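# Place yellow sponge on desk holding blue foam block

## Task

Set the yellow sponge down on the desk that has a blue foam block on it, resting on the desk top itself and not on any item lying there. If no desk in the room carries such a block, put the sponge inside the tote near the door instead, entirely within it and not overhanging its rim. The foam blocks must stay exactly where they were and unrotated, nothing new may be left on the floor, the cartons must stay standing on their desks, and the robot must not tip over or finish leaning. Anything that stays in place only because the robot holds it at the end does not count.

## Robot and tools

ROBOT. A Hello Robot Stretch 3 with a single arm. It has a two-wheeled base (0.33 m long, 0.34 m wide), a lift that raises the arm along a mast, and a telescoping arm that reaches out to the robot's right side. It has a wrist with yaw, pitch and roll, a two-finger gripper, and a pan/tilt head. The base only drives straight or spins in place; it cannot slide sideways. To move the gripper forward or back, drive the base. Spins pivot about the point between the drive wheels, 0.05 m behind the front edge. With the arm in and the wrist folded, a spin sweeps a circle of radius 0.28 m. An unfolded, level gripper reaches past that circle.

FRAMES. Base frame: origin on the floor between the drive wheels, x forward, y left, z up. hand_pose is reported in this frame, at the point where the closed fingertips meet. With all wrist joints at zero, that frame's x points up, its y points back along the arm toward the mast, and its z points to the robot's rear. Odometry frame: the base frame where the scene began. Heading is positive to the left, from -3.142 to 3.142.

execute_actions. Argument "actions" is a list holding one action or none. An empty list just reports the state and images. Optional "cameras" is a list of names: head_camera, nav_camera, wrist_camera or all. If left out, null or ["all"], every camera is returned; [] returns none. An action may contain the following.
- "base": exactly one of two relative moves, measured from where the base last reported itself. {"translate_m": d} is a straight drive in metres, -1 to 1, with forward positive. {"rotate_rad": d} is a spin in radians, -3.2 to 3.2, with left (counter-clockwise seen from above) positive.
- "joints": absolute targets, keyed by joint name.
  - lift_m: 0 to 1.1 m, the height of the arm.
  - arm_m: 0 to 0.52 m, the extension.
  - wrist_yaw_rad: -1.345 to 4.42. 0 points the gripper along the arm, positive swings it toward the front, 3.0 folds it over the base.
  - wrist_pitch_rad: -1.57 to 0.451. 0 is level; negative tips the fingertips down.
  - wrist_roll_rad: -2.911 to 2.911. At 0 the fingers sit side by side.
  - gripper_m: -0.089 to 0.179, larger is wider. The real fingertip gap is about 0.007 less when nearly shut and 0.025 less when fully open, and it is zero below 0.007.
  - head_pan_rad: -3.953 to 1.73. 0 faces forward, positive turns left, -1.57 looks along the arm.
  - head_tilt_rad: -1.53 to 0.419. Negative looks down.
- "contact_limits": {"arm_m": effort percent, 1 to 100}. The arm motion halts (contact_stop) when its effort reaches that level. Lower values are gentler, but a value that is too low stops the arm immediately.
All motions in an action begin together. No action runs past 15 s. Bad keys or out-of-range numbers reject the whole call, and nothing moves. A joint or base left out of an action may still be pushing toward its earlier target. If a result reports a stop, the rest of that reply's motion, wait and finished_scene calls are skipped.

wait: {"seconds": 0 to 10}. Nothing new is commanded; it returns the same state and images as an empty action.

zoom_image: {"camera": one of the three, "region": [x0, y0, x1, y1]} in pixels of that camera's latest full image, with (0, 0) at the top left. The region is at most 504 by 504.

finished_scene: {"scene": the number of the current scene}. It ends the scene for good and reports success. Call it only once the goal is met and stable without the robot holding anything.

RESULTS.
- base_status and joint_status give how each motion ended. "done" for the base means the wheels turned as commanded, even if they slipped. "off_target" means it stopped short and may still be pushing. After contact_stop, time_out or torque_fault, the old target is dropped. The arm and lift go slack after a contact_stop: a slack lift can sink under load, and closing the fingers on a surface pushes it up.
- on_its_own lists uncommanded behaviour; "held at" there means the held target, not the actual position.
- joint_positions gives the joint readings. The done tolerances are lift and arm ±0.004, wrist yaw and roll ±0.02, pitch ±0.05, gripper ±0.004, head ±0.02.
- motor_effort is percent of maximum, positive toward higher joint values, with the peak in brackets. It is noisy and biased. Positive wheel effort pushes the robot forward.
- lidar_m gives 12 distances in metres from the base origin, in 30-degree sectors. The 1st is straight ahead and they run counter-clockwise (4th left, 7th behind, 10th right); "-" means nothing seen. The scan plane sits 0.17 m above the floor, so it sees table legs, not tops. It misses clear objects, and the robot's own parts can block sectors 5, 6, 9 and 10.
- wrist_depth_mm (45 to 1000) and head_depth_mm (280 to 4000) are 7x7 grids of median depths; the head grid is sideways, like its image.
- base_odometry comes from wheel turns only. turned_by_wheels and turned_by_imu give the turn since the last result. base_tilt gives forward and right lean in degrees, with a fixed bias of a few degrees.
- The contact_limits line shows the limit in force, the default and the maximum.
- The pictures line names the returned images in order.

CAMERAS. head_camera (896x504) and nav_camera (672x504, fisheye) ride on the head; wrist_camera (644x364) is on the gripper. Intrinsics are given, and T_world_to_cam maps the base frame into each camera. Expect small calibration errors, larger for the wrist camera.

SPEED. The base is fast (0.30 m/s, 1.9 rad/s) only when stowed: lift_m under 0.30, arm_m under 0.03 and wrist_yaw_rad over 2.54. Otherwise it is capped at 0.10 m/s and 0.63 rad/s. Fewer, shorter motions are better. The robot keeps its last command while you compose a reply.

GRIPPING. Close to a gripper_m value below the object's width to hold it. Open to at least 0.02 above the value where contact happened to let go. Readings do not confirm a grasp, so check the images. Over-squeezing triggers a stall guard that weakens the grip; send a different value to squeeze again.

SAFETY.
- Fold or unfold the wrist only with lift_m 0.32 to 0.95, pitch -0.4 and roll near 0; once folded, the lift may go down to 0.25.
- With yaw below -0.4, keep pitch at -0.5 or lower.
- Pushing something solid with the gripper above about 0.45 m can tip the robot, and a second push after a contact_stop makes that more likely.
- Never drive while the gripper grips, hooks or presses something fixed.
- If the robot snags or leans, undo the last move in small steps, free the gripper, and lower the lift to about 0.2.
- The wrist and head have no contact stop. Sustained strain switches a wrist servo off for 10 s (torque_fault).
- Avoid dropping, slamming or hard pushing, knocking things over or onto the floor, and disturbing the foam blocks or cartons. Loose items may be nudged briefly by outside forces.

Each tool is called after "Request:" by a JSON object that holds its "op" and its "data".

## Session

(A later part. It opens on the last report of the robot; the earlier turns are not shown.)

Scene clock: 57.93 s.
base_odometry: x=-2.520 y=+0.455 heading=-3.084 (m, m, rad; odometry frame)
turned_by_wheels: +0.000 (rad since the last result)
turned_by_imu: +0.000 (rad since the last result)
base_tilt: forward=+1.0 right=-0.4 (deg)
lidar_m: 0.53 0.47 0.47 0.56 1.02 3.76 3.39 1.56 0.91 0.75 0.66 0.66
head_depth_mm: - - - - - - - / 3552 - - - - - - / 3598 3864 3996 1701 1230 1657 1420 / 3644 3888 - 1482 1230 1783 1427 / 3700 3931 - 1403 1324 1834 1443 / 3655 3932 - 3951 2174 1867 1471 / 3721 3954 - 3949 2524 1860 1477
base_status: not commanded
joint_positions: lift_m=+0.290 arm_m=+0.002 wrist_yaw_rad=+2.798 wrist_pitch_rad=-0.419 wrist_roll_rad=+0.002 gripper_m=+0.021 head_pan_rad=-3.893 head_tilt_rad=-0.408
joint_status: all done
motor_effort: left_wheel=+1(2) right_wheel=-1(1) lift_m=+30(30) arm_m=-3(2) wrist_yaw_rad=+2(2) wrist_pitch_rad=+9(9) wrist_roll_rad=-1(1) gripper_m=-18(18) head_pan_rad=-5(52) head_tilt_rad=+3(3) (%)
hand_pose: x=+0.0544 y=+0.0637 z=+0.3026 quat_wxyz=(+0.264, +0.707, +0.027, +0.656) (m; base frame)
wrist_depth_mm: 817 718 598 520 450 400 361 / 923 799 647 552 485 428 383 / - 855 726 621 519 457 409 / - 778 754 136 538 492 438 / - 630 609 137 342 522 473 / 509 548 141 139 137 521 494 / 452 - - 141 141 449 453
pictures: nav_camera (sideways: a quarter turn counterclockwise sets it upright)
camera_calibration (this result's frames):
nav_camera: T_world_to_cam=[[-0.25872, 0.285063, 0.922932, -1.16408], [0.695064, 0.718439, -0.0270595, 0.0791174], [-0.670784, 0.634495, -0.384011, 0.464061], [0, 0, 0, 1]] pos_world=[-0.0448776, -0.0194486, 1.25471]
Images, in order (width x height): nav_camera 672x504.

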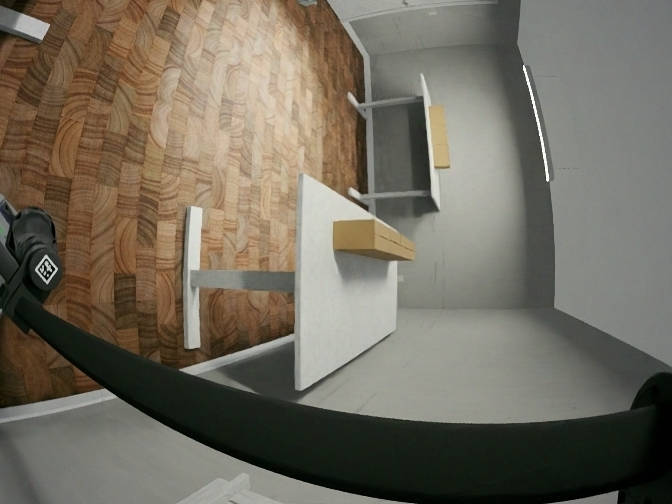

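Request:
{"op": "execute_actions", "data": {"actions": [{"base":{"translate_m":-1.0},"joints":{"head_pan_rad":0,"head_tilt_rad":-0.6}}], "cameras": []}}

Request:
{"op": "execute_actions", "data": {"actions": [{"base":{"rotate_rad":3.0}}], "cameras": []}}

Request:
{"op": "execute_actions", "data": {"actions": [{"base":{"translate_m":1.0}}], "cameras": []}}

Request:
{"op": "execute_actions", "data": {"actions": [{"base":{"translate_m":1.0}}], "cameras": ["nav_camera"]}}

Scene clock: 63.87 s.
base_odometry: x=-1.522 y=+0.513 heading=-3.084 (m, m, rad; odometry frame)
turned_by_wheels: +0.000 (rad since the last result)
turned_by_imu: -0.006 (rad since the last result)
base_tilt: forward=+0.9 right=-0.4 (deg)
lidar_m: 1.37 1.21 0.82 0.84 1.82 2.98 2.91 2.24 2.56 1.11 0.91 1.34
head_depth_mm: 1255 1342 1453 1588 1732 1529 1278 / 1355 1464 1593 1748 1864 1532 1279 / 1474 1609 1757 1965 1930 1535 1280 / 1428 1549 1725 1909 1941 1536 1274 / 1295 1402 1524 1692 1814 1540 1276 / 1199 1293 1389 1534 1675 1544 1292 / 1113 1190 1262 1398 1522 1549 1289
base_status: done
joint_positions: lift_m=+0.290 arm_m=+0.002 wrist_yaw_rad=+2.798 wrist_pitch_rad=-0.419 wrist_roll_rad=+0.002 gripper_m=+0.021 head_pan_rad=-0.007 head_tilt_rad=-0.594
joint_status: all done
motor_effort: left_wheel=+3(9) right_wheel=-2(5) lift_m=+30(30) arm_m=-3(3) wrist_yaw_rad=+2(2) wrist_pitch_rad=+9(9) wrist_roll_rad=-1(1) gripper_m=-18(18) head_pan_rad=+5(51) head_tilt_rad=-2(15) (%)
hand_pose: x=+0.0544 y=+0.0637 z=+0.3026 quat_wxyz=(+0.264, +0.707, +0.027, +0.656) (m; base frame)
wrist_depth_mm: - - - - - - 944 / - - - - - - 980 / - - - 973 - - 994 / - 806 727 136 719 785 770 / - 630 611 137 359 621 619 / 514 540 140 139 137 525 519 / 456 - - 141 141 450 451
pictures: none
No camera images: the call's "cameras" was empty. Leave "cameras" out to get every camera's image.

Scene clock: 66.90 s.
base_odometry: x=-1.522 y=+0.513 heading=-0.084 (m, m, rad; odometry frame)
turned_by_wheels: +3.000 (rad since the last result)
turned_by_imu: +2.991 (rad since the last result)
base_tilt: forward=+0.9 right=-0.3 (deg)
lidar_m: 3.13 2.43 2.24 1.11 0.91 1.34 1.47 1.22 1.21 0.82 1.82 2.99
head_depth_mm: 3056 3282 3485 2546 1908 1537 1287 / 3284 3481 3650 2552 1907 1537 1278 / 3478 3855 3877 2547 1932 1542 1280 / 3661 3906 3885 2570 1926 1547 1285 / 3265 3494 3626 2574 1931 1540 1278 / 2909 3097 3306 2593 1927 1553 1290 / 2622 2809 3051 2552 1937 1565 1288
base_status: done
joint_positions: lift_m=+0.290 arm_m=+0.002 wrist_yaw_rad=+2.798 wrist_pitch_rad=-0.419 wrist_roll_rad=+0.002 gripper_m=+0.021 head_pan_rad=-0.007 head_tilt_rad=-0.594
joint_status: not commanded
motor_effort: left_wheel=-4(12) right_wheel=+2(7) lift_m=+30(30) arm_m=-3(3) wrist_yaw_rad=+3(2) wrist_pitch_rad=+9(9) wrist_roll_rad=-1(1) gripper_m=-18(18) head_pan_rad=+5(4) head_tilt_rad=-3(3) (%)
hand_pose: x=+0.0544 y=+0.0637 z=+0.3026 quat_wxyz=(+0.264, +0.707, +0.027, +0.656) (m; base frame)
wrist_depth_mm: - - - - - - - / - - - - - - - / - - - - - 996 - / - 779 756 136 716 782 779 / - 633 618 137 359 619 626 / 519 545 141 139 137 528 519 / 458 - - 142 141 449 445
pictures: none
No camera images: the call's "cameras" was empty. Leave "cameras" out to get every camera's image.

Scene clock: 72.07 s.
base_odometry: x=-0.525 y=+0.429 heading=-0.084 (m, m, rad; odometry frame)
turned_by_wheels: +0.000 (rad since the last result)
turned_by_imu: +0.009 (rad since the last result)
base_tilt: forward=+0.9 right=-0.4 (deg)
lidar_m: 2.35 1.94 1.63 2.12 2.14 1.74 2.28 1.38 1.84 1.63 2.25 2.33
head_depth_mm: 2335 2418 2692 2453 1891 1537 1277 / 2499 2722 2981 2570 1913 1535 1272 / 2724 2909 3167 2589 1917 1540 1281 / 2710 2931 3214 2548 1930 1538 1282 / 2408 2629 2839 2586 1916 1542 1284 / 2172 2299 2486 2561 1939 1558 1288 / 1952 2092 2225 2372 1854 1546 1291
base_status: done
joint_positions: lift_m=+0.290 arm_m=+0.002 wrist_yaw_rad=+2.798 wrist_pitch_rad=-0.419 wrist_roll_rad=+0.002 gripper_m=+0.021 head_pan_rad=-0.007 head_tilt_rad=-0.594
joint_status: not commanded
motor_effort: left_wheel=-4(12) right_wheel=+2(6) lift_m=+30(30) arm_m=-3(3) wrist_yaw_rad=+2(2) wrist_pitch_rad=+9(9) wrist_roll_rad=-2(1) gripper_m=-18(18) head_pan_rad=+5(5) head_tilt_rad=-3(2) (%)
hand_pose: x=+0.0544 y=+0.0637 z=+0.3026 quat_wxyz=(+0.264, +0.707, +0.027, +0.656) (m; base frame)
wrist_depth_mm: - - - - - - - / - - - - - - - / - - - - - - - / - 789 757 136 715 777 758 / - 642 613 137 357 622 637 / 509 548 141 139 137 521 522 / 454 - - 141 141 444 450
pictures: none
No camera images: the call's "cameras" was empty. Leave "cameras" out to get every camera's image.

Scene clock: 77.23 s.
base_odometry: x=+0.471 y=+0.345 heading=-0.084 (m, m, rad; odometry frame)
turned_by_wheels: +0.000 (rad since the last result)
turned_by_imu: +0.009 (rad since the last result)
base_tilt: forward=+0.8 right=-0.4 (deg)
lidar_m: 1.54 1.27 1.26 1.18 1.72 2.33 3.05 2.26 2.01 1.80 1.88 1.43
head_depth_mm: 1659 1790 1938 2137 1912 1525 1279 / 1768 1923 2091 2265 1921 1533 1283 / 1883 2055 2257 2433 1927 1536 1281 / 1767 1933 2121 2294 1932 1537 1282 / 1579 1703 1864 2033 1929 1548 1285 / 1432 1530 1642 1771 1849 1552 1283 / 1274 1352 1458 1569 1695 1538 1292
base_status: done
joint_positions: lift_m=+0.290 arm_m=+0.002 wrist_yaw_rad=+2.798 wrist_pitch_rad=-0.419 wrist_roll_rad=+0.002 gripper_m=+0.021 head_pan_rad=-0.007 head_tilt_rad=-0.594
joint_status: not commanded
motor_effort: left_wheel=-3(11) right_wheel=+2(6) lift_m=+30(30) arm_m=-3(3) wrist_yaw_rad=+2(2) wrist_pitch_rad=+9(8) wrist_roll_rad=-1(1) gripper_m=-18(17) head_pan_rad=+4(5) head_tilt_rad=-2(2) (%)
hand_pose: x=+0.0544 y=+0.0637 z=+0.3026 quat_wxyz=(+0.264, +0.707, +0.027, +0.656) (m; base frame)
wrist_depth_mm: - - - - - - - / - - - - - - - / - - - 972 995 - - / - 800 758 135 719 795 778 / - 618 600 137 360 629 617 / 514 550 140 139 138 519 525 / 457 - - 142 140 450 449
pictures: nav_camera (sideways: a quarter turn counterclockwise sets it upright)
camera_calibration (this result's frames):
nav_camera: T_world_to_cam=[[0.547318, -0.0355605, 0.836169, -1.05583], [-0.0292891, -0.999299, -0.0233267, 0.0786702], [0.836412, -0.0117235, -0.547976, 0.668218], [0, 0, 0, 1]] pos_world=[0.0212736, 0.048903, 1.25086]
Images, in order (width x height): nav_camera 672x504.

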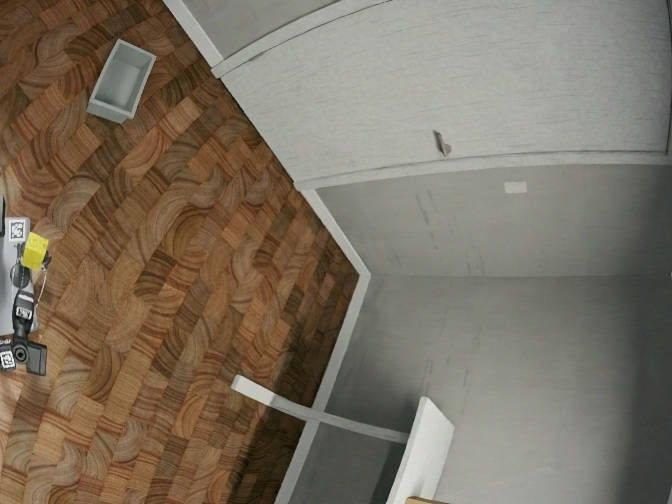

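Request:
{"op": "execute_actions", "data": {"actions": [{"base":{"translate_m":1.0},"joints":{"head_pan_rad":-1.5,"head_tilt_rad":-0.5}}], "cameras": []}}

Request:
{"op": "execute_actions", "data": {"actions": [{"base":{"rotate_rad":-0.5}}], "cameras": ["nav_camera"]}}

Request:
{"op": "execute_actions", "data": {"actions": [{"base":{"translate_m":0.55}}], "cameras": ["nav_camera"]}}

Scene clock: 83.00 s.
base_odometry: x=+1.468 y=+0.261 heading=-0.084 (m, m, rad; odometry frame)
turned_by_wheels: +0.000 (rad since the last result)
turned_by_imu: +0.009 (rad since the last result)
base_tilt: forward=+1.0 right=-0.4 (deg)
lidar_m: 0.78 0.62 0.62 0.69 1.13 3.48 3.23 2.73 1.85 0.82 0.86 1.11
head_depth_mm: 1957 2106 988 898 2041 1656 1349 / 1714 1875 879 798 2051 1658 1349 / 1509 1646 1129 798 651 1661 1354 / 1359 1464 1361 806 652 1661 1349 / 1229 1321 1346 810 972 1110 1252 / 1132 1204 1250 861 1451 1565 1364 / 1050 1106 1149 988 1334 1439 1366
base_status: done
joint_positions: lift_m=+0.290 arm_m=+0.002 wrist_yaw_rad=+2.798 wrist_pitch_rad=-0.419 wrist_roll_rad=+0.002 gripper_m=+0.021 head_pan_rad=-1.493 head_tilt_rad=-0.508
joint_status: all done
motor_effort: left_wheel=-4(12) right_wheel=+2(5) lift_m=+31(30) arm_m=-3(3) wrist_yaw_rad=+3(1) wrist_pitch_rad=+9(9) wrist_roll_rad=-1(1) gripper_m=-19(18) head_pan_rad=-4(52) head_tilt_rad=+3(13) (%)
hand_pose: x=+0.0544 y=+0.0637 z=+0.3026 quat_wxyz=(+0.264, +0.707, +0.027, +0.656) (m; base frame)
wrist_depth_mm: 913 777 715 641 581 533 511 / 970 885 777 695 638 576 549 / - 942 891 760 687 614 581 / - 784 745 135 711 662 619 / - 633 600 137 356 623 622 / 511 557 140 139 137 515 515 / 456 - - 142 141 451 450
pictures: none
No camera images: the call's "cameras" was empty. Leave "cameras" out to get every camera's image.

Scene clock: 84.53 s.
base_odometry: x=+1.468 y=+0.261 heading=-0.584 (m, m, rad; odometry frame)
turned_by_wheels: -0.500 (rad since the last result)
turned_by_imu: -0.498 (rad since the last result)
base_tilt: forward=+0.9 right=-0.4 (deg)
lidar_m: 1.11 0.77 0.62 0.62 0.70 1.17 3.17 3.23 2.74 1.86 0.82 1.11
head_depth_mm: 2612 2780 3007 3000 2129 1649 1351 / 2635 2904 3110 3020 2142 1651 1356 / 2751 2922 3211 3034 2171 1663 1353 / 2794 2995 1506 3062 2152 1665 1358 / 2732 2691 1171 2030 2166 1667 1353 / 2152 2227 966 816 2075 1672 1360 / 1782 1859 848 815 630 1691 1367
base_status: done
joint_positions: lift_m=+0.290 arm_m=+0.002 wrist_yaw_rad=+2.798 wrist_pitch_rad=-0.419 wrist_roll_rad=+0.002 gripper_m=+0.021 head_pan_rad=-1.493 head_tilt_rad=-0.507
joint_status: not commanded
motor_effort: left_wheel=+3(10) right_wheel=-2(4) lift_m=+30(30) arm_m=-3(3) wrist_yaw_rad=+2(2) wrist_pitch_rad=+9(9) wrist_roll_rad=-1(1) gripper_m=-17(18) head_pan_rad=-4(4) head_tilt_rad=+3(3) (%)
hand_pose: x=+0.0544 y=+0.0637 z=+0.3026 quat_wxyz=(+0.264, +0.707, +0.027, +0.656) (m; base frame)
wrist_depth_mm: 567 582 594 624 663 681 734 / 612 627 644 671 715 763 790 / - 683 705 743 786 825 863 / - 739 749 136 717 765 770 / - 634 608 137 354 627 635 / 518 547 140 139 138 532 527 / 457 - - 141 141 453 451
pictures: nav_camera (sideways: a quarter turn counterclockwise sets it upright)
camera_calibration (this result's frames):
nav_camera: T_world_to_cam=[[0.00500803, -0.473831, 0.880601, -1.11047], [-0.998036, -0.0573518, -0.0251838, 0.087], [0.0624369, -0.878746, -0.473188, 0.575632], [0, 0, 0, 1]] pos_world=[0.0564497, -0.0153496, 1.25245]
Images, in order (width x height): nav_camera 672x504.

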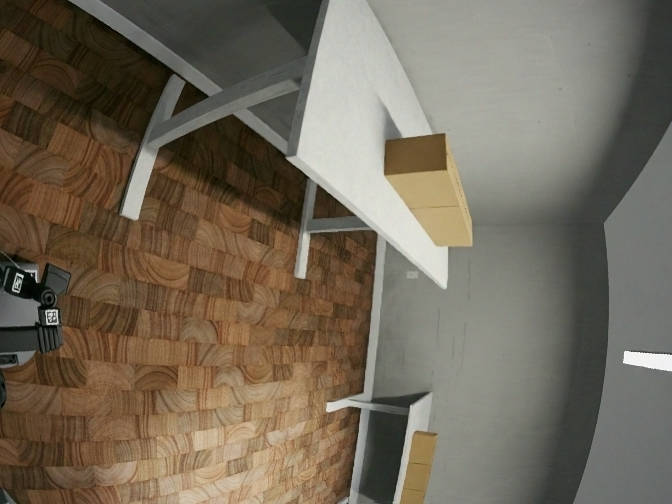

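Scene clock: 88.07 s.
base_odometry: x=+1.926 y=-0.042 heading=-0.584 (m, m, rad; odometry frame)
turned_by_wheels: +0.000 (rad since the last result)
turned_by_imu: +0.005 (rad since the last result)
base_tilt: forward=+1.0 right=-0.4 (deg)
lidar_m: 0.57 0.63 0.53 0.53 0.60 0.94 3.73 3.66 3.01 0.61 0.68 0.56
head_depth_mm: 2708 2828 816 797 567 1645 1353 / 2755 2966 1123 798 593 1656 1352 / 2749 2959 1364 804 621 1616 1323 / 1838 1965 1371 806 624 806 934 / 1359 1428 1338 810 654 1621 1369 / 1077 1122 1147 812 657 1331 1306 / 892 920 952 816 953 1058 1105
base_status: done
joint_positions: lift_m=+0.290 arm_m=+0.002 wrist_yaw_rad=+2.798 wrist_pitch_rad=-0.419 wrist_roll_rad=+0.002 gripper_m=+0.021 head_pan_rad=-1.493 head_tilt_rad=-0.507
joint_status: not commanded
motor_effort: left_wheel=+2(15) right_wheel=-1(3) lift_m=+30(30) arm_m=-3(3) wrist_yaw_rad=+2(1) wrist_pitch_rad=+9(9) wrist_roll_rad=-1(1) gripper_m=-18(18) head_pan_rad=-5(4) head_tilt_rad=+3(3) (%)
hand_pose: x=+0.0544 y=+0.0637 z=+0.3026 quat_wxyz=(+0.264, +0.707, +0.027, +0.656) (m; base frame)
wrist_depth_mm: 486 494 509 533 551 572 565 / 523 547 555 581 611 642 574 / - 575 611 628 655 690 584 / - 640 670 135 692 724 585 / - 635 595 138 361 623 579 / 515 554 140 139 138 524 520 / 457 - - 141 141 444 448
pictures: nav_camera (sideways: a quarter turn counterclockwise sets it upright)
camera_calibration (this result's frames):
nav_camera: T_world_to_cam=[[0.00500826, -0.473831, 0.880601, -1.11047], [-0.998036, -0.0573522, -0.0251838, 0.087], [0.0624373, -0.878746, -0.473188, 0.575632], [0, 0, 0, 1]] pos_world=[0.0564497, -0.0153496, 1.25245]
Images, in order (width x height): nav_camera 672x504.

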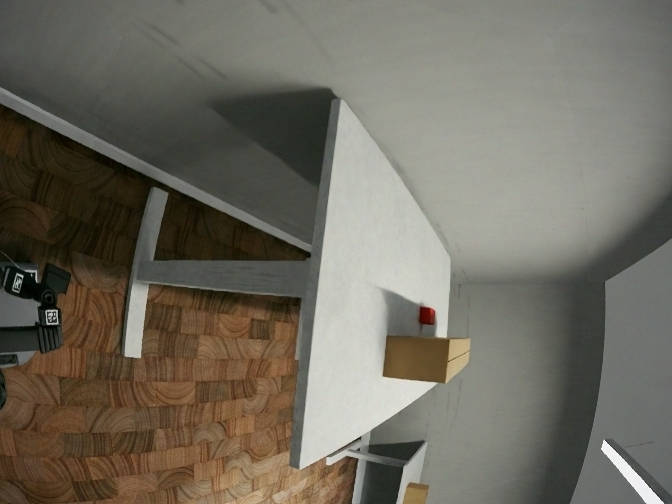

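Request:
{"op": "execute_actions", "data": {"actions": [{"base":{"rotate_rad":-3.0},"joints":{"head_tilt_rad":-1.1}}], "cameras": []}}

Request:
{"op": "execute_actions", "data": {"actions": [{"base":{"translate_m":1.0}}], "cameras": []}}

Request:
{"op": "execute_actions", "data": {"actions": [{"base":{"translate_m":0.2},"joints":{"lift_m":0.36}}], "cameras": []}}

Request:
{"op": "execute_actions", "data": {"actions": [{"base":{"translate_m":0.2},"joints":{"wrist_yaw_rad":0,"arm_m":0.12}}], "cameras": []}}

Request:
{"op": "execute_actions", "data": {"actions": [{"joints":{"wrist_pitch_rad":-1.5,"arm_m":0.2}}], "cameras": ["head_camera","wrist_camera"]}}

Scene clock: 92.47 s.
base_odometry: x=+1.926 y=-0.042 heading=+2.699 (m, m, rad; odometry frame)
turned_by_wheels: -3.000 (rad since the last result)
turned_by_imu: -2.989 (rad since the last result)
base_tilt: forward=+0.9 right=-0.4 (deg)
lidar_m: 3.73 3.58 1.85 0.61 0.62 0.56 0.57 0.59 0.53 0.53 0.62 1.22
head_depth_mm: 469 549 662 836 1122 1210 1104 / 491 577 703 898 1234 1225 - / 512 608 748 978 1278 1244 - / 536 643 802 1064 1318 1244 - / 560 680 862 1144 1336 1210 1106 / 579 685 888 1261 1342 1216 1111 / 589 742 972 1424 1340 1214 1108
base_status: done
joint_positions: lift_m=+0.290 arm_m=+0.002 wrist_yaw_rad=+2.798 wrist_pitch_rad=-0.419 wrist_roll_rad=+0.002 gripper_m=+0.021 head_pan_rad=-1.493 head_tilt_rad=-1.087
joint_status: all done
motor_effort: left_wheel=+2(14) right_wheel=-1(5) lift_m=+31(30) arm_m=-3(3) wrist_yaw_rad=+2(1) wrist_pitch_rad=+8(9) wrist_roll_rad=-2(1) gripper_m=-19(18) head_pan_rad=-4(4) head_tilt_rad=-5(28) (%)
hand_pose: x=+0.0544 y=+0.0637 z=+0.3026 quat_wxyz=(+0.264, +0.707, +0.027, +0.656) (m; base frame)
wrist_depth_mm: 776 - 615 - - - - / 803 - - - - - - / - 996 731 - - - - / - 763 748 135 706 773 752 / - 638 606 137 362 621 614 / 515 543 140 139 137 527 530 / 458 - - 141 141 448 451
pictures: none
No camera images: the call's "cameras" was empty. Leave "cameras" out to get every camera's image.

Scene clock: 97.63 s.
base_odometry: x=+1.023 y=+0.386 heading=+2.699 (m, m, rad; odometry frame)
turned_by_wheels: +0.000 (rad since the last result)
turned_by_imu: +0.009 (rad since the last result)
base_tilt: forward=+0.9 right=-0.4 (deg)
lidar_m: 2.73 2.80 2.44 1.84 1.66 1.09 1.52 0.94 0.86 0.87 1.09 1.88
head_depth_mm: 779 915 1102 1386 1329 1213 1108 / 816 961 1179 1445 1329 1227 - / 848 1013 1251 1487 1332 1245 - / 916 1093 1360 1495 1345 1246 - / 964 1158 1476 1500 1338 1210 1107 / 1012 1240 1578 1496 1323 1209 1109 / 1064 1322 1631 1509 1303 1211 1112
base_status: done
joint_positions: lift_m=+0.290 arm_m=+0.002 wrist_yaw_rad=+2.798 wrist_pitch_rad=-0.419 wrist_roll_rad=+0.002 gripper_m=+0.021 head_pan_rad=-1.494 head_tilt_rad=-1.087
joint_status: not commanded
motor_effort: left_wheel=+2(14) right_wheel=-1(4) lift_m=+30(30) arm_m=-3(3) wrist_yaw_rad=+2(1) wrist_pitch_rad=+9(9) wrist_roll_rad=-1(1) gripper_m=-18(18) head_pan_rad=-4(4) head_tilt_rad=-5(5) (%)
hand_pose: x=+0.0544 y=+0.0637 z=+0.3026 quat_wxyz=(+0.264, +0.707, +0.027, +0.656) (m; base frame)
wrist_depth_mm: - - - - - - - / - - - - - - - / - - - - - - - / - 780 763 136 706 769 768 / - 639 612 137 355 619 629 / 515 542 140 139 137 517 518 / 453 - - 141 141 453 452
pictures: none
No camera images: the call's "cameras" was empty. Leave "cameras" out to get every camera's image.

Scene clock: 100.97 s.
base_odometry: x=+0.842 y=+0.472 heading=+2.699 (m, m, rad; odometry frame)
turned_by_wheels: +0.000 (rad since the last result)
turned_by_imu: +0.003 (rad since the last result)
base_tilt: forward=+0.9 right=-0.4 (deg)
lidar_m: 2.52 2.64 2.35 2.84 1.86 1.26 1.65 1.02 0.92 0.93 1.05 1.73
head_depth_mm: 846 996 1199 1440 1327 1206 1103 / 907 1059 1276 1473 1326 1223 - / 950 1126 1393 1497 1337 1242 - / 992 1195 1490 1500 1320 1250 - / 1042 1265 1605 1504 1344 1214 1107 / 1099 1348 1617 1498 1315 1212 1109 / 1114 1269 1429 1508 1349 1215 1106
base_status: done
joint_positions: lift_m=+0.360 arm_m=+0.002 wrist_yaw_rad=+2.798 wrist_pitch_rad=-0.419 wrist_roll_rad=+0.002 gripper_m=+0.021 head_pan_rad=-1.494 head_tilt_rad=-1.087
joint_status: all done
motor_effort: left_wheel=+1(12) right_wheel=+0(4) lift_m=+42(44) arm_m=-3(3) wrist_yaw_rad=+2(2) wrist_pitch_rad=+9(9) wrist_roll_rad=-1(2) gripper_m=-18(18) head_pan_rad=-4(4) head_tilt_rad=-5(5) (%)
hand_pose: x=+0.0543 y=+0.0638 z=+0.3722 quat_wxyz=(+0.264, +0.707, +0.027, +0.656) (m; base frame)
wrist_depth_mm: - - - - - - - / - - - - - - - / - - - - - - - / - 924 868 136 827 925 898 / - 738 722 137 408 728 722 / 600 637 141 139 137 618 618 / 529 - 509 141 141 527 525
pictures: none
No camera images: the call's "cameras" was empty. Leave "cameras" out to get every camera's image.

Scene clock: 104.10 s.
base_odometry: x=+0.661 y=+0.557 heading=+2.700 (m, m, rad; odometry frame)
turned_by_wheels: +0.000 (rad since the last result)
turned_by_imu: +0.002 (rad since the last result)
base_tilt: forward=+0.9 right=-0.4 (deg)
lidar_m: 2.33 2.50 2.29 2.77 2.07 1.44 1.76 1.10 0.99 1.03 0.96 2.43
head_depth_mm: 933 1096 1317 1478 1333 1207 1102 / 975 1145 1404 1499 1353 1205 - / 1023 1209 1493 1496 1354 1207 - / 1071 1275 1589 1499 1337 1211 - / 1124 1339 1618 1503 1336 1220 1110 / 1021 1140 1423 1513 1340 1215 1108 / 912 1149 1610 1504 1343 1206 1107
base_status: done
joint_positions: lift_m=+0.360 arm_m=+0.120 wrist_yaw_rad=+0.003 wrist_pitch_rad=-0.419 wrist_roll_rad=+0.002 gripper_m=+0.021 head_pan_rad=-1.494 head_tilt_rad=-1.087
joint_status: all done
motor_effort: left_wheel=+1(9) right_wheel=-1(2) lift_m=+42(42) arm_m=+5(6) wrist_yaw_rad=-2(2) wrist_pitch_rad=+8(9) wrist_roll_rad=-1(1) gripper_m=-18(18) head_pan_rad=-4(4) head_tilt_rad=-5(5) (%)
hand_pose: x=-0.0208 y=-0.4889 z=+0.3722 quat_wxyz=(+0.692, +0.148, -0.692, -0.146) (m; base frame)
wrist_depth_mm: 883 587 712 654 601 560 503 / 991 617 803 734 655 589 523 / 981 667 856 794 721 655 553 / 774 706 841 135 736 685 603 / 751 704 709 137 406 704 652 / 627 620 141 139 138 597 612 / 541 536 450 141 141 536 529
pictures: none
No camera images: the call's "cameras" was empty. Leave "cameras" out to get every camera's image.

Scene clock: 105.90 s.
base_odometry: x=+0.661 y=+0.557 heading=+2.700 (m, m, rad; odometry frame)
turned_by_wheels: +0.000 (rad since the last result)
turned_by_imu: +0.000 (rad since the last result)
base_tilt: forward=+0.9 right=-0.3 (deg)
lidar_m: 2.32 2.50 2.28 2.77 2.07 1.44 1.76 1.10 0.99 1.03 0.96 2.43
head_depth_mm: 940 1099 1306 1469 1339 1203 1103 / 977 1152 1400 1496 1343 1211 - / 1020 1219 1493 1493 - 1218 - / 1067 1279 1589 1501 1338 1205 - / 1123 1340 1614 1502 1340 1207 1102 / 1024 1146 1423 1497 1343 1209 1107 / 911 1151 1599 1503 1343 1219 1107
base_status: not commanded
joint_positions: lift_m=+0.360 arm_m=+0.200 wrist_yaw_rad=+0.002 wrist_pitch_rad=-1.495 wrist_roll_rad=+0.002 gripper_m=+0.021 head_pan_rad=-1.494 head_tilt_rad=-1.087
joint_status: all done
motor_effort: left_wheel=+1(1) right_wheel=-1(1) lift_m=+42(42) arm_m=+5(5) wrist_yaw_rad=-1(2) wrist_pitch_rad=-3(8) wrist_roll_rad=-1(1) gripper_m=-18(18) head_pan_rad=-4(4) head_tilt_rad=-5(5) (%)
hand_pose: x=-0.0216 y=-0.3400 z=+0.2412 quat_wxyz=(+0.519, +0.481, -0.518, -0.481) (m; base frame)
wrist_depth_mm: 392 392 383 388 346 384 384 / 397 398 391 391 338 393 387 / 401 399 380 397 276 393 393 / 412 411 403 136 400 396 395 / 417 409 408 137 270 400 400 / 425 417 141 139 138 414 411 / 422 427 423 141 140 415 410
pictures: head_camera (sideways: a quarter turn clockwise sets it upright), wrist_camera
camera_calibration (this result's frames):
head_camera: T_world_to_cam=[[-0.0329232, 0.863297, -0.503622, 0.669579], [0.998528, 0.0501407, 0.0206735, -0.0274839], [0.0430993, -0.5022, -0.863677, 1.08298], [0, 0, 0, 1]] pos_world=[0.00281236, -0.0327951, 1.27313]
wrist_camera: T_world_to_cam=[[-0.999906, -0.00501196, -0.012789, -0.0234014], [-0.00569755, 0.998517, 0.0541477, 0.365853], [0.0124986, 0.0542154, -0.998451, 0.424331], [0, 0, 0, 1]] pos_world=[-0.0266183, -0.388433, 0.403564]
Images, in order (width x height): head_camera 896x504, wrist_camera 644x364.

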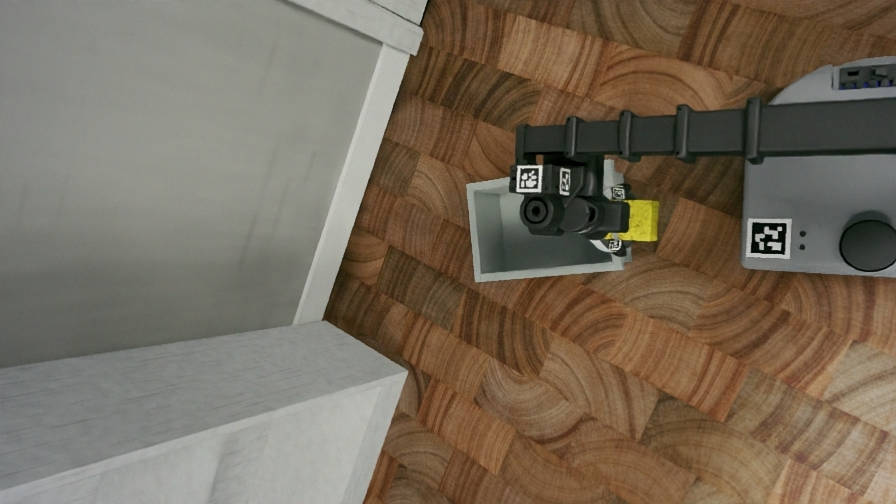

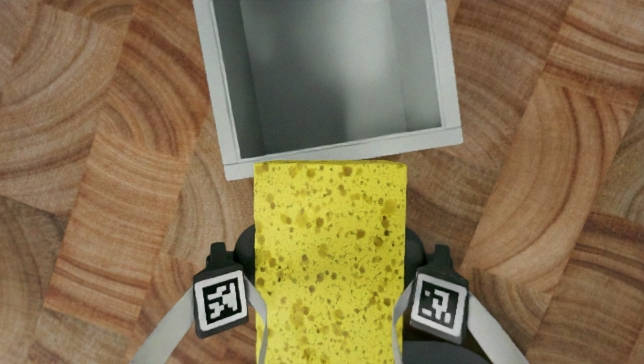

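Request:
{"op": "execute_actions", "data": {"actions": [{"joints":{"arm_m":0.37,"wrist_roll_rad":-0.12}}], "cameras": []}}

Request:
{"op": "execute_actions", "data": {"actions": [{"joints":{"lift_m":0.16}}], "cameras": []}}

Request:
{"op": "execute_actions", "data": {"actions": [{"joints":{"gripper_m":0.095}}], "cameras": []}}

Request:
{"op": "execute_actions", "data": {"actions": [{"joints":{"lift_m":0.3}}], "cameras": ["wrist_camera"]}}

Scene clock: 109.10 s.
base_odometry: x=+0.661 y=+0.557 heading=+2.700 (m, m, rad; odometry frame)
turned_by_wheels: +0.000 (rad since the last result)
turned_by_imu: +0.001 (rad since the last result)
base_tilt: forward=+1.0 right=-0.4 (deg)
lidar_m: 2.32 2.49 2.29 2.77 2.07 1.44 1.76 1.10 0.99 1.03 0.96 2.43
head_depth_mm: 938 1097 1308 1467 1328 1207 1104 / 973 1151 1403 1497 1339 1204 - / 1024 1214 1502 1449 1286 1219 - / 1069 1284 1592 1505 1312 1225 - / 1126 1337 1605 1498 1350 1212 1105 / 1023 1139 1417 1502 1345 1212 1108 / 913 1148 1609 1505 1344 1215 1109
base_status: not commanded
joint_positions: lift_m=+0.360 arm_m=+0.370 wrist_yaw_rad=+0.001 wrist_pitch_rad=-1.496 wrist_roll_rad=-0.117 gripper_m=+0.021 head_pan_rad=-1.494 head_tilt_rad=-1.087
joint_status: all done
motor_effort: left_wheel=+1(1) right_wheel=-1(0) lift_m=+42(42) arm_m=+5(6) wrist_yaw_rad=-1(2) wrist_pitch_rad=-2(3) wrist_roll_rad=-2(0) gripper_m=-18(19) head_pan_rad=-4(3) head_tilt_rad=-5(5) (%)
hand_pose: x=-0.0216 y=-0.5097 z=+0.2412 quat_wxyz=(+0.548, +0.509, -0.486, -0.452) (m; base frame)
wrist_depth_mm: 389 390 272 283 287 383 385 / 395 396 365 387 384 391 386 / 400 402 372 393 392 398 392 / 398 404 285 136 281 400 402 / 407 410 282 137 208 401 406 / 419 408 140 139 137 417 410 / 424 422 294 142 140 417 415
pictures: none
No camera images: the call's "cameras" was empty. Leave "cameras" out to get every camera's image.

Scene clock: 111.77 s.
base_odometry: x=+0.661 y=+0.557 heading=+2.700 (m, m, rad; odometry frame)
turned_by_wheels: +0.000 (rad since the last result)
turned_by_imu: +0.001 (rad since the last result)
base_tilt: forward=+0.9 right=-0.3 (deg)
lidar_m: 2.33 2.49 2.28 2.76 2.07 1.44 1.76 1.10 0.99 1.03 0.96 2.43
head_depth_mm: 932 1094 1312 1465 1333 1207 1102 / 976 1156 1400 1504 1333 1209 - / 1022 1215 1494 1525 1274 1222 - / 1071 1284 1595 1499 1314 1221 - / 1122 1332 1616 1495 1338 1216 1101 / 1024 1139 1419 1504 1336 1218 1109 / 915 1141 1600 1504 1340 1216 1110
base_status: not commanded
joint_positions: lift_m=+0.160 arm_m=+0.370 wrist_yaw_rad=+0.001 wrist_pitch_rad=-1.496 wrist_roll_rad=-0.117 gripper_m=+0.021 head_pan_rad=-1.494 head_tilt_rad=-1.087
joint_status: all done
motor_effort: left_wheel=+1(1) right_wheel=-1(1) lift_m=+30(39) arm_m=+5(5) wrist_yaw_rad=-1(0) wrist_pitch_rad=-2(3) wrist_roll_rad=-2(2) gripper_m=-18(19) head_pan_rad=-4(4) head_tilt_rad=-5(5) (%)
hand_pose: x=-0.0216 y=-0.5097 z=+0.0416 quat_wxyz=(+0.548, +0.509, -0.486, -0.452) (m; base frame)
wrist_depth_mm: 122 166 190 188 189 140 94 / 121 163 191 190 189 142 95 / 120 163 193 194 193 144 96 / 119 160 196 135 194 146 96 / 117 158 198 137 167 148 97 / 117 156 140 139 138 148 98 / 116 145 205 141 141 140 99
pictures: none
No camera images: the call's "cameras" was empty. Leave "cameras" out to get every camera's image.

Scene clock: 113.00 s.
base_odometry: x=+0.661 y=+0.557 heading=+2.700 (m, m, rad; odometry frame)
turned_by_wheels: +0.000 (rad since the last result)
turned_by_imu: +0.000 (rad since the last result)
base_tilt: forward=+1.0 right=-0.3 (deg)
lidar_m: 2.33 2.49 2.29 2.77 2.07 1.44 1.76 1.10 0.99 1.03 0.96 2.43
head_depth_mm: 932 1095 1310 1475 1341 1205 1100 / 978 1148 1399 1500 1328 1206 - / 1020 1216 1498 1533 1282 1221 - / 1073 1290 1585 1491 1314 1217 - / 1124 1336 1596 1497 1338 1205 1109 / 1024 1141 1418 1503 1341 1215 1109 / 911 1149 1598 1507 1343 1214 1108
base_status: not commanded
joint_positions: lift_m=+0.160 arm_m=+0.370 wrist_yaw_rad=+0.001 wrist_pitch_rad=-1.496 wrist_roll_rad=-0.117 gripper_m=+0.095 head_pan_rad=-1.494 head_tilt_rad=-1.087
joint_status: all done
motor_effort: left_wheel=+1(1) right_wheel=-1(1) lift_m=+30(30) arm_m=+5(5) wrist_yaw_rad=-1(1) wrist_pitch_rad=-2(2) wrist_roll_rad=-2(2) gripper_m=+0(84) head_pan_rad=-4(4) head_tilt_rad=-5(5) (%)
hand_pose: x=-0.0216 y=-0.5097 z=+0.0416 quat_wxyz=(+0.548, +0.509, -0.486, -0.452) (m; base frame)
wrist_depth_mm: 122 166 190 189 187 141 94 / 121 164 192 192 191 142 95 / 120 162 193 194 193 145 96 / 119 160 197 150 193 146 96 / 118 158 200 152 153 147 97 / 117 146 203 154 155 139 98 / 116 141 204 157 203 152 99
pictures: none
No camera images: the call's "cameras" was empty. Leave "cameras" out to get every camera's image.

Scene clock: 115.10 s.
base_odometry: x=+0.661 y=+0.557 heading=+2.700 (m, m, rad; odometry frame)
turned_by_wheels: +0.000 (rad since the last result)
turned_by_imu: +0.001 (rad since the last result)
base_tilt: forward=+1.0 right=-0.4 (deg)
lidar_m: 2.32 2.49 2.29 2.77 2.06 1.44 1.76 1.10 0.99 1.03 0.96 2.43
head_depth_mm: 935 1095 1311 1469 1334 1206 1098 / 975 1147 1400 1485 1334 1209 - / 1024 1206 1488 1553 1290 1211 - / 1072 1284 1597 1509 1320 1217 - / 1125 1340 1613 1495 1347 1210 1108 / 1021 1145 1424 1513 1342 1209 1107 / 911 1150 1603 1504 1340 1214 1108
base_status: not commanded
joint_positions: lift_m=+0.300 arm_m=+0.370 wrist_yaw_rad=+0.001 wrist_pitch_rad=-1.496 wrist_roll_rad=-0.117 gripper_m=+0.095 head_pan_rad=-1.494 head_tilt_rad=-1.087
joint_status: all done
motor_effort: left_wheel=+1(1) right_wheel=-1(1) lift_m=+41(44) arm_m=+5(5) wrist_yaw_rad=-2(1) wrist_pitch_rad=-2(2) wrist_roll_rad=-2(2) gripper_m=+0(1) head_pan_rad=-4(4) head_tilt_rad=-5(5) (%)
hand_pose: x=-0.0216 y=-0.5097 z=+0.1812 quat_wxyz=(+0.548, +0.509, -0.486, -0.452) (m; base frame)
wrist_depth_mm: 331 332 259 282 248 323 325 / 333 334 329 331 285 328 331 / 340 338 320 334 292 336 335 / 345 343 314 291 299 340 338 / 345 346 340 294 339 343 347 / 350 351 344 344 346 347 346 / 359 360 284 296 276 357 352
pictures: wrist_camera
camera_calibration (this result's frames):
wrist_camera: T_world_to_cam=[[-0.992514, -0.122065, -0.00407196, -0.0860874], [-0.122101, 0.990939, 0.0559662, 0.531865], [-0.00279643, 0.0560444, -0.998424, 0.374236], [0, 0, 0, 1]] pos_world=[-0.0194553, -0.558528, 0.34353]
Images, in order (width x height): wrist_camera 644x364.

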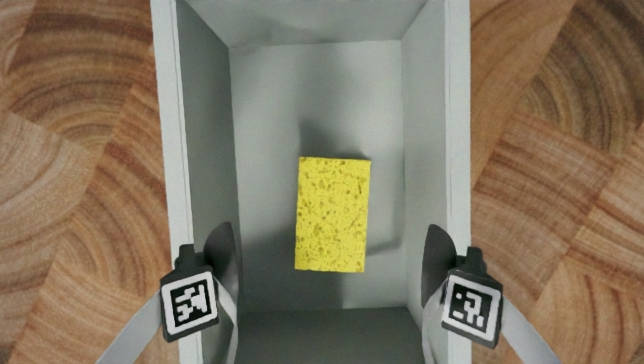

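Request:
{"op": "finished_scene", "data": {"scene": 2}}

The scene is finished: the task was done.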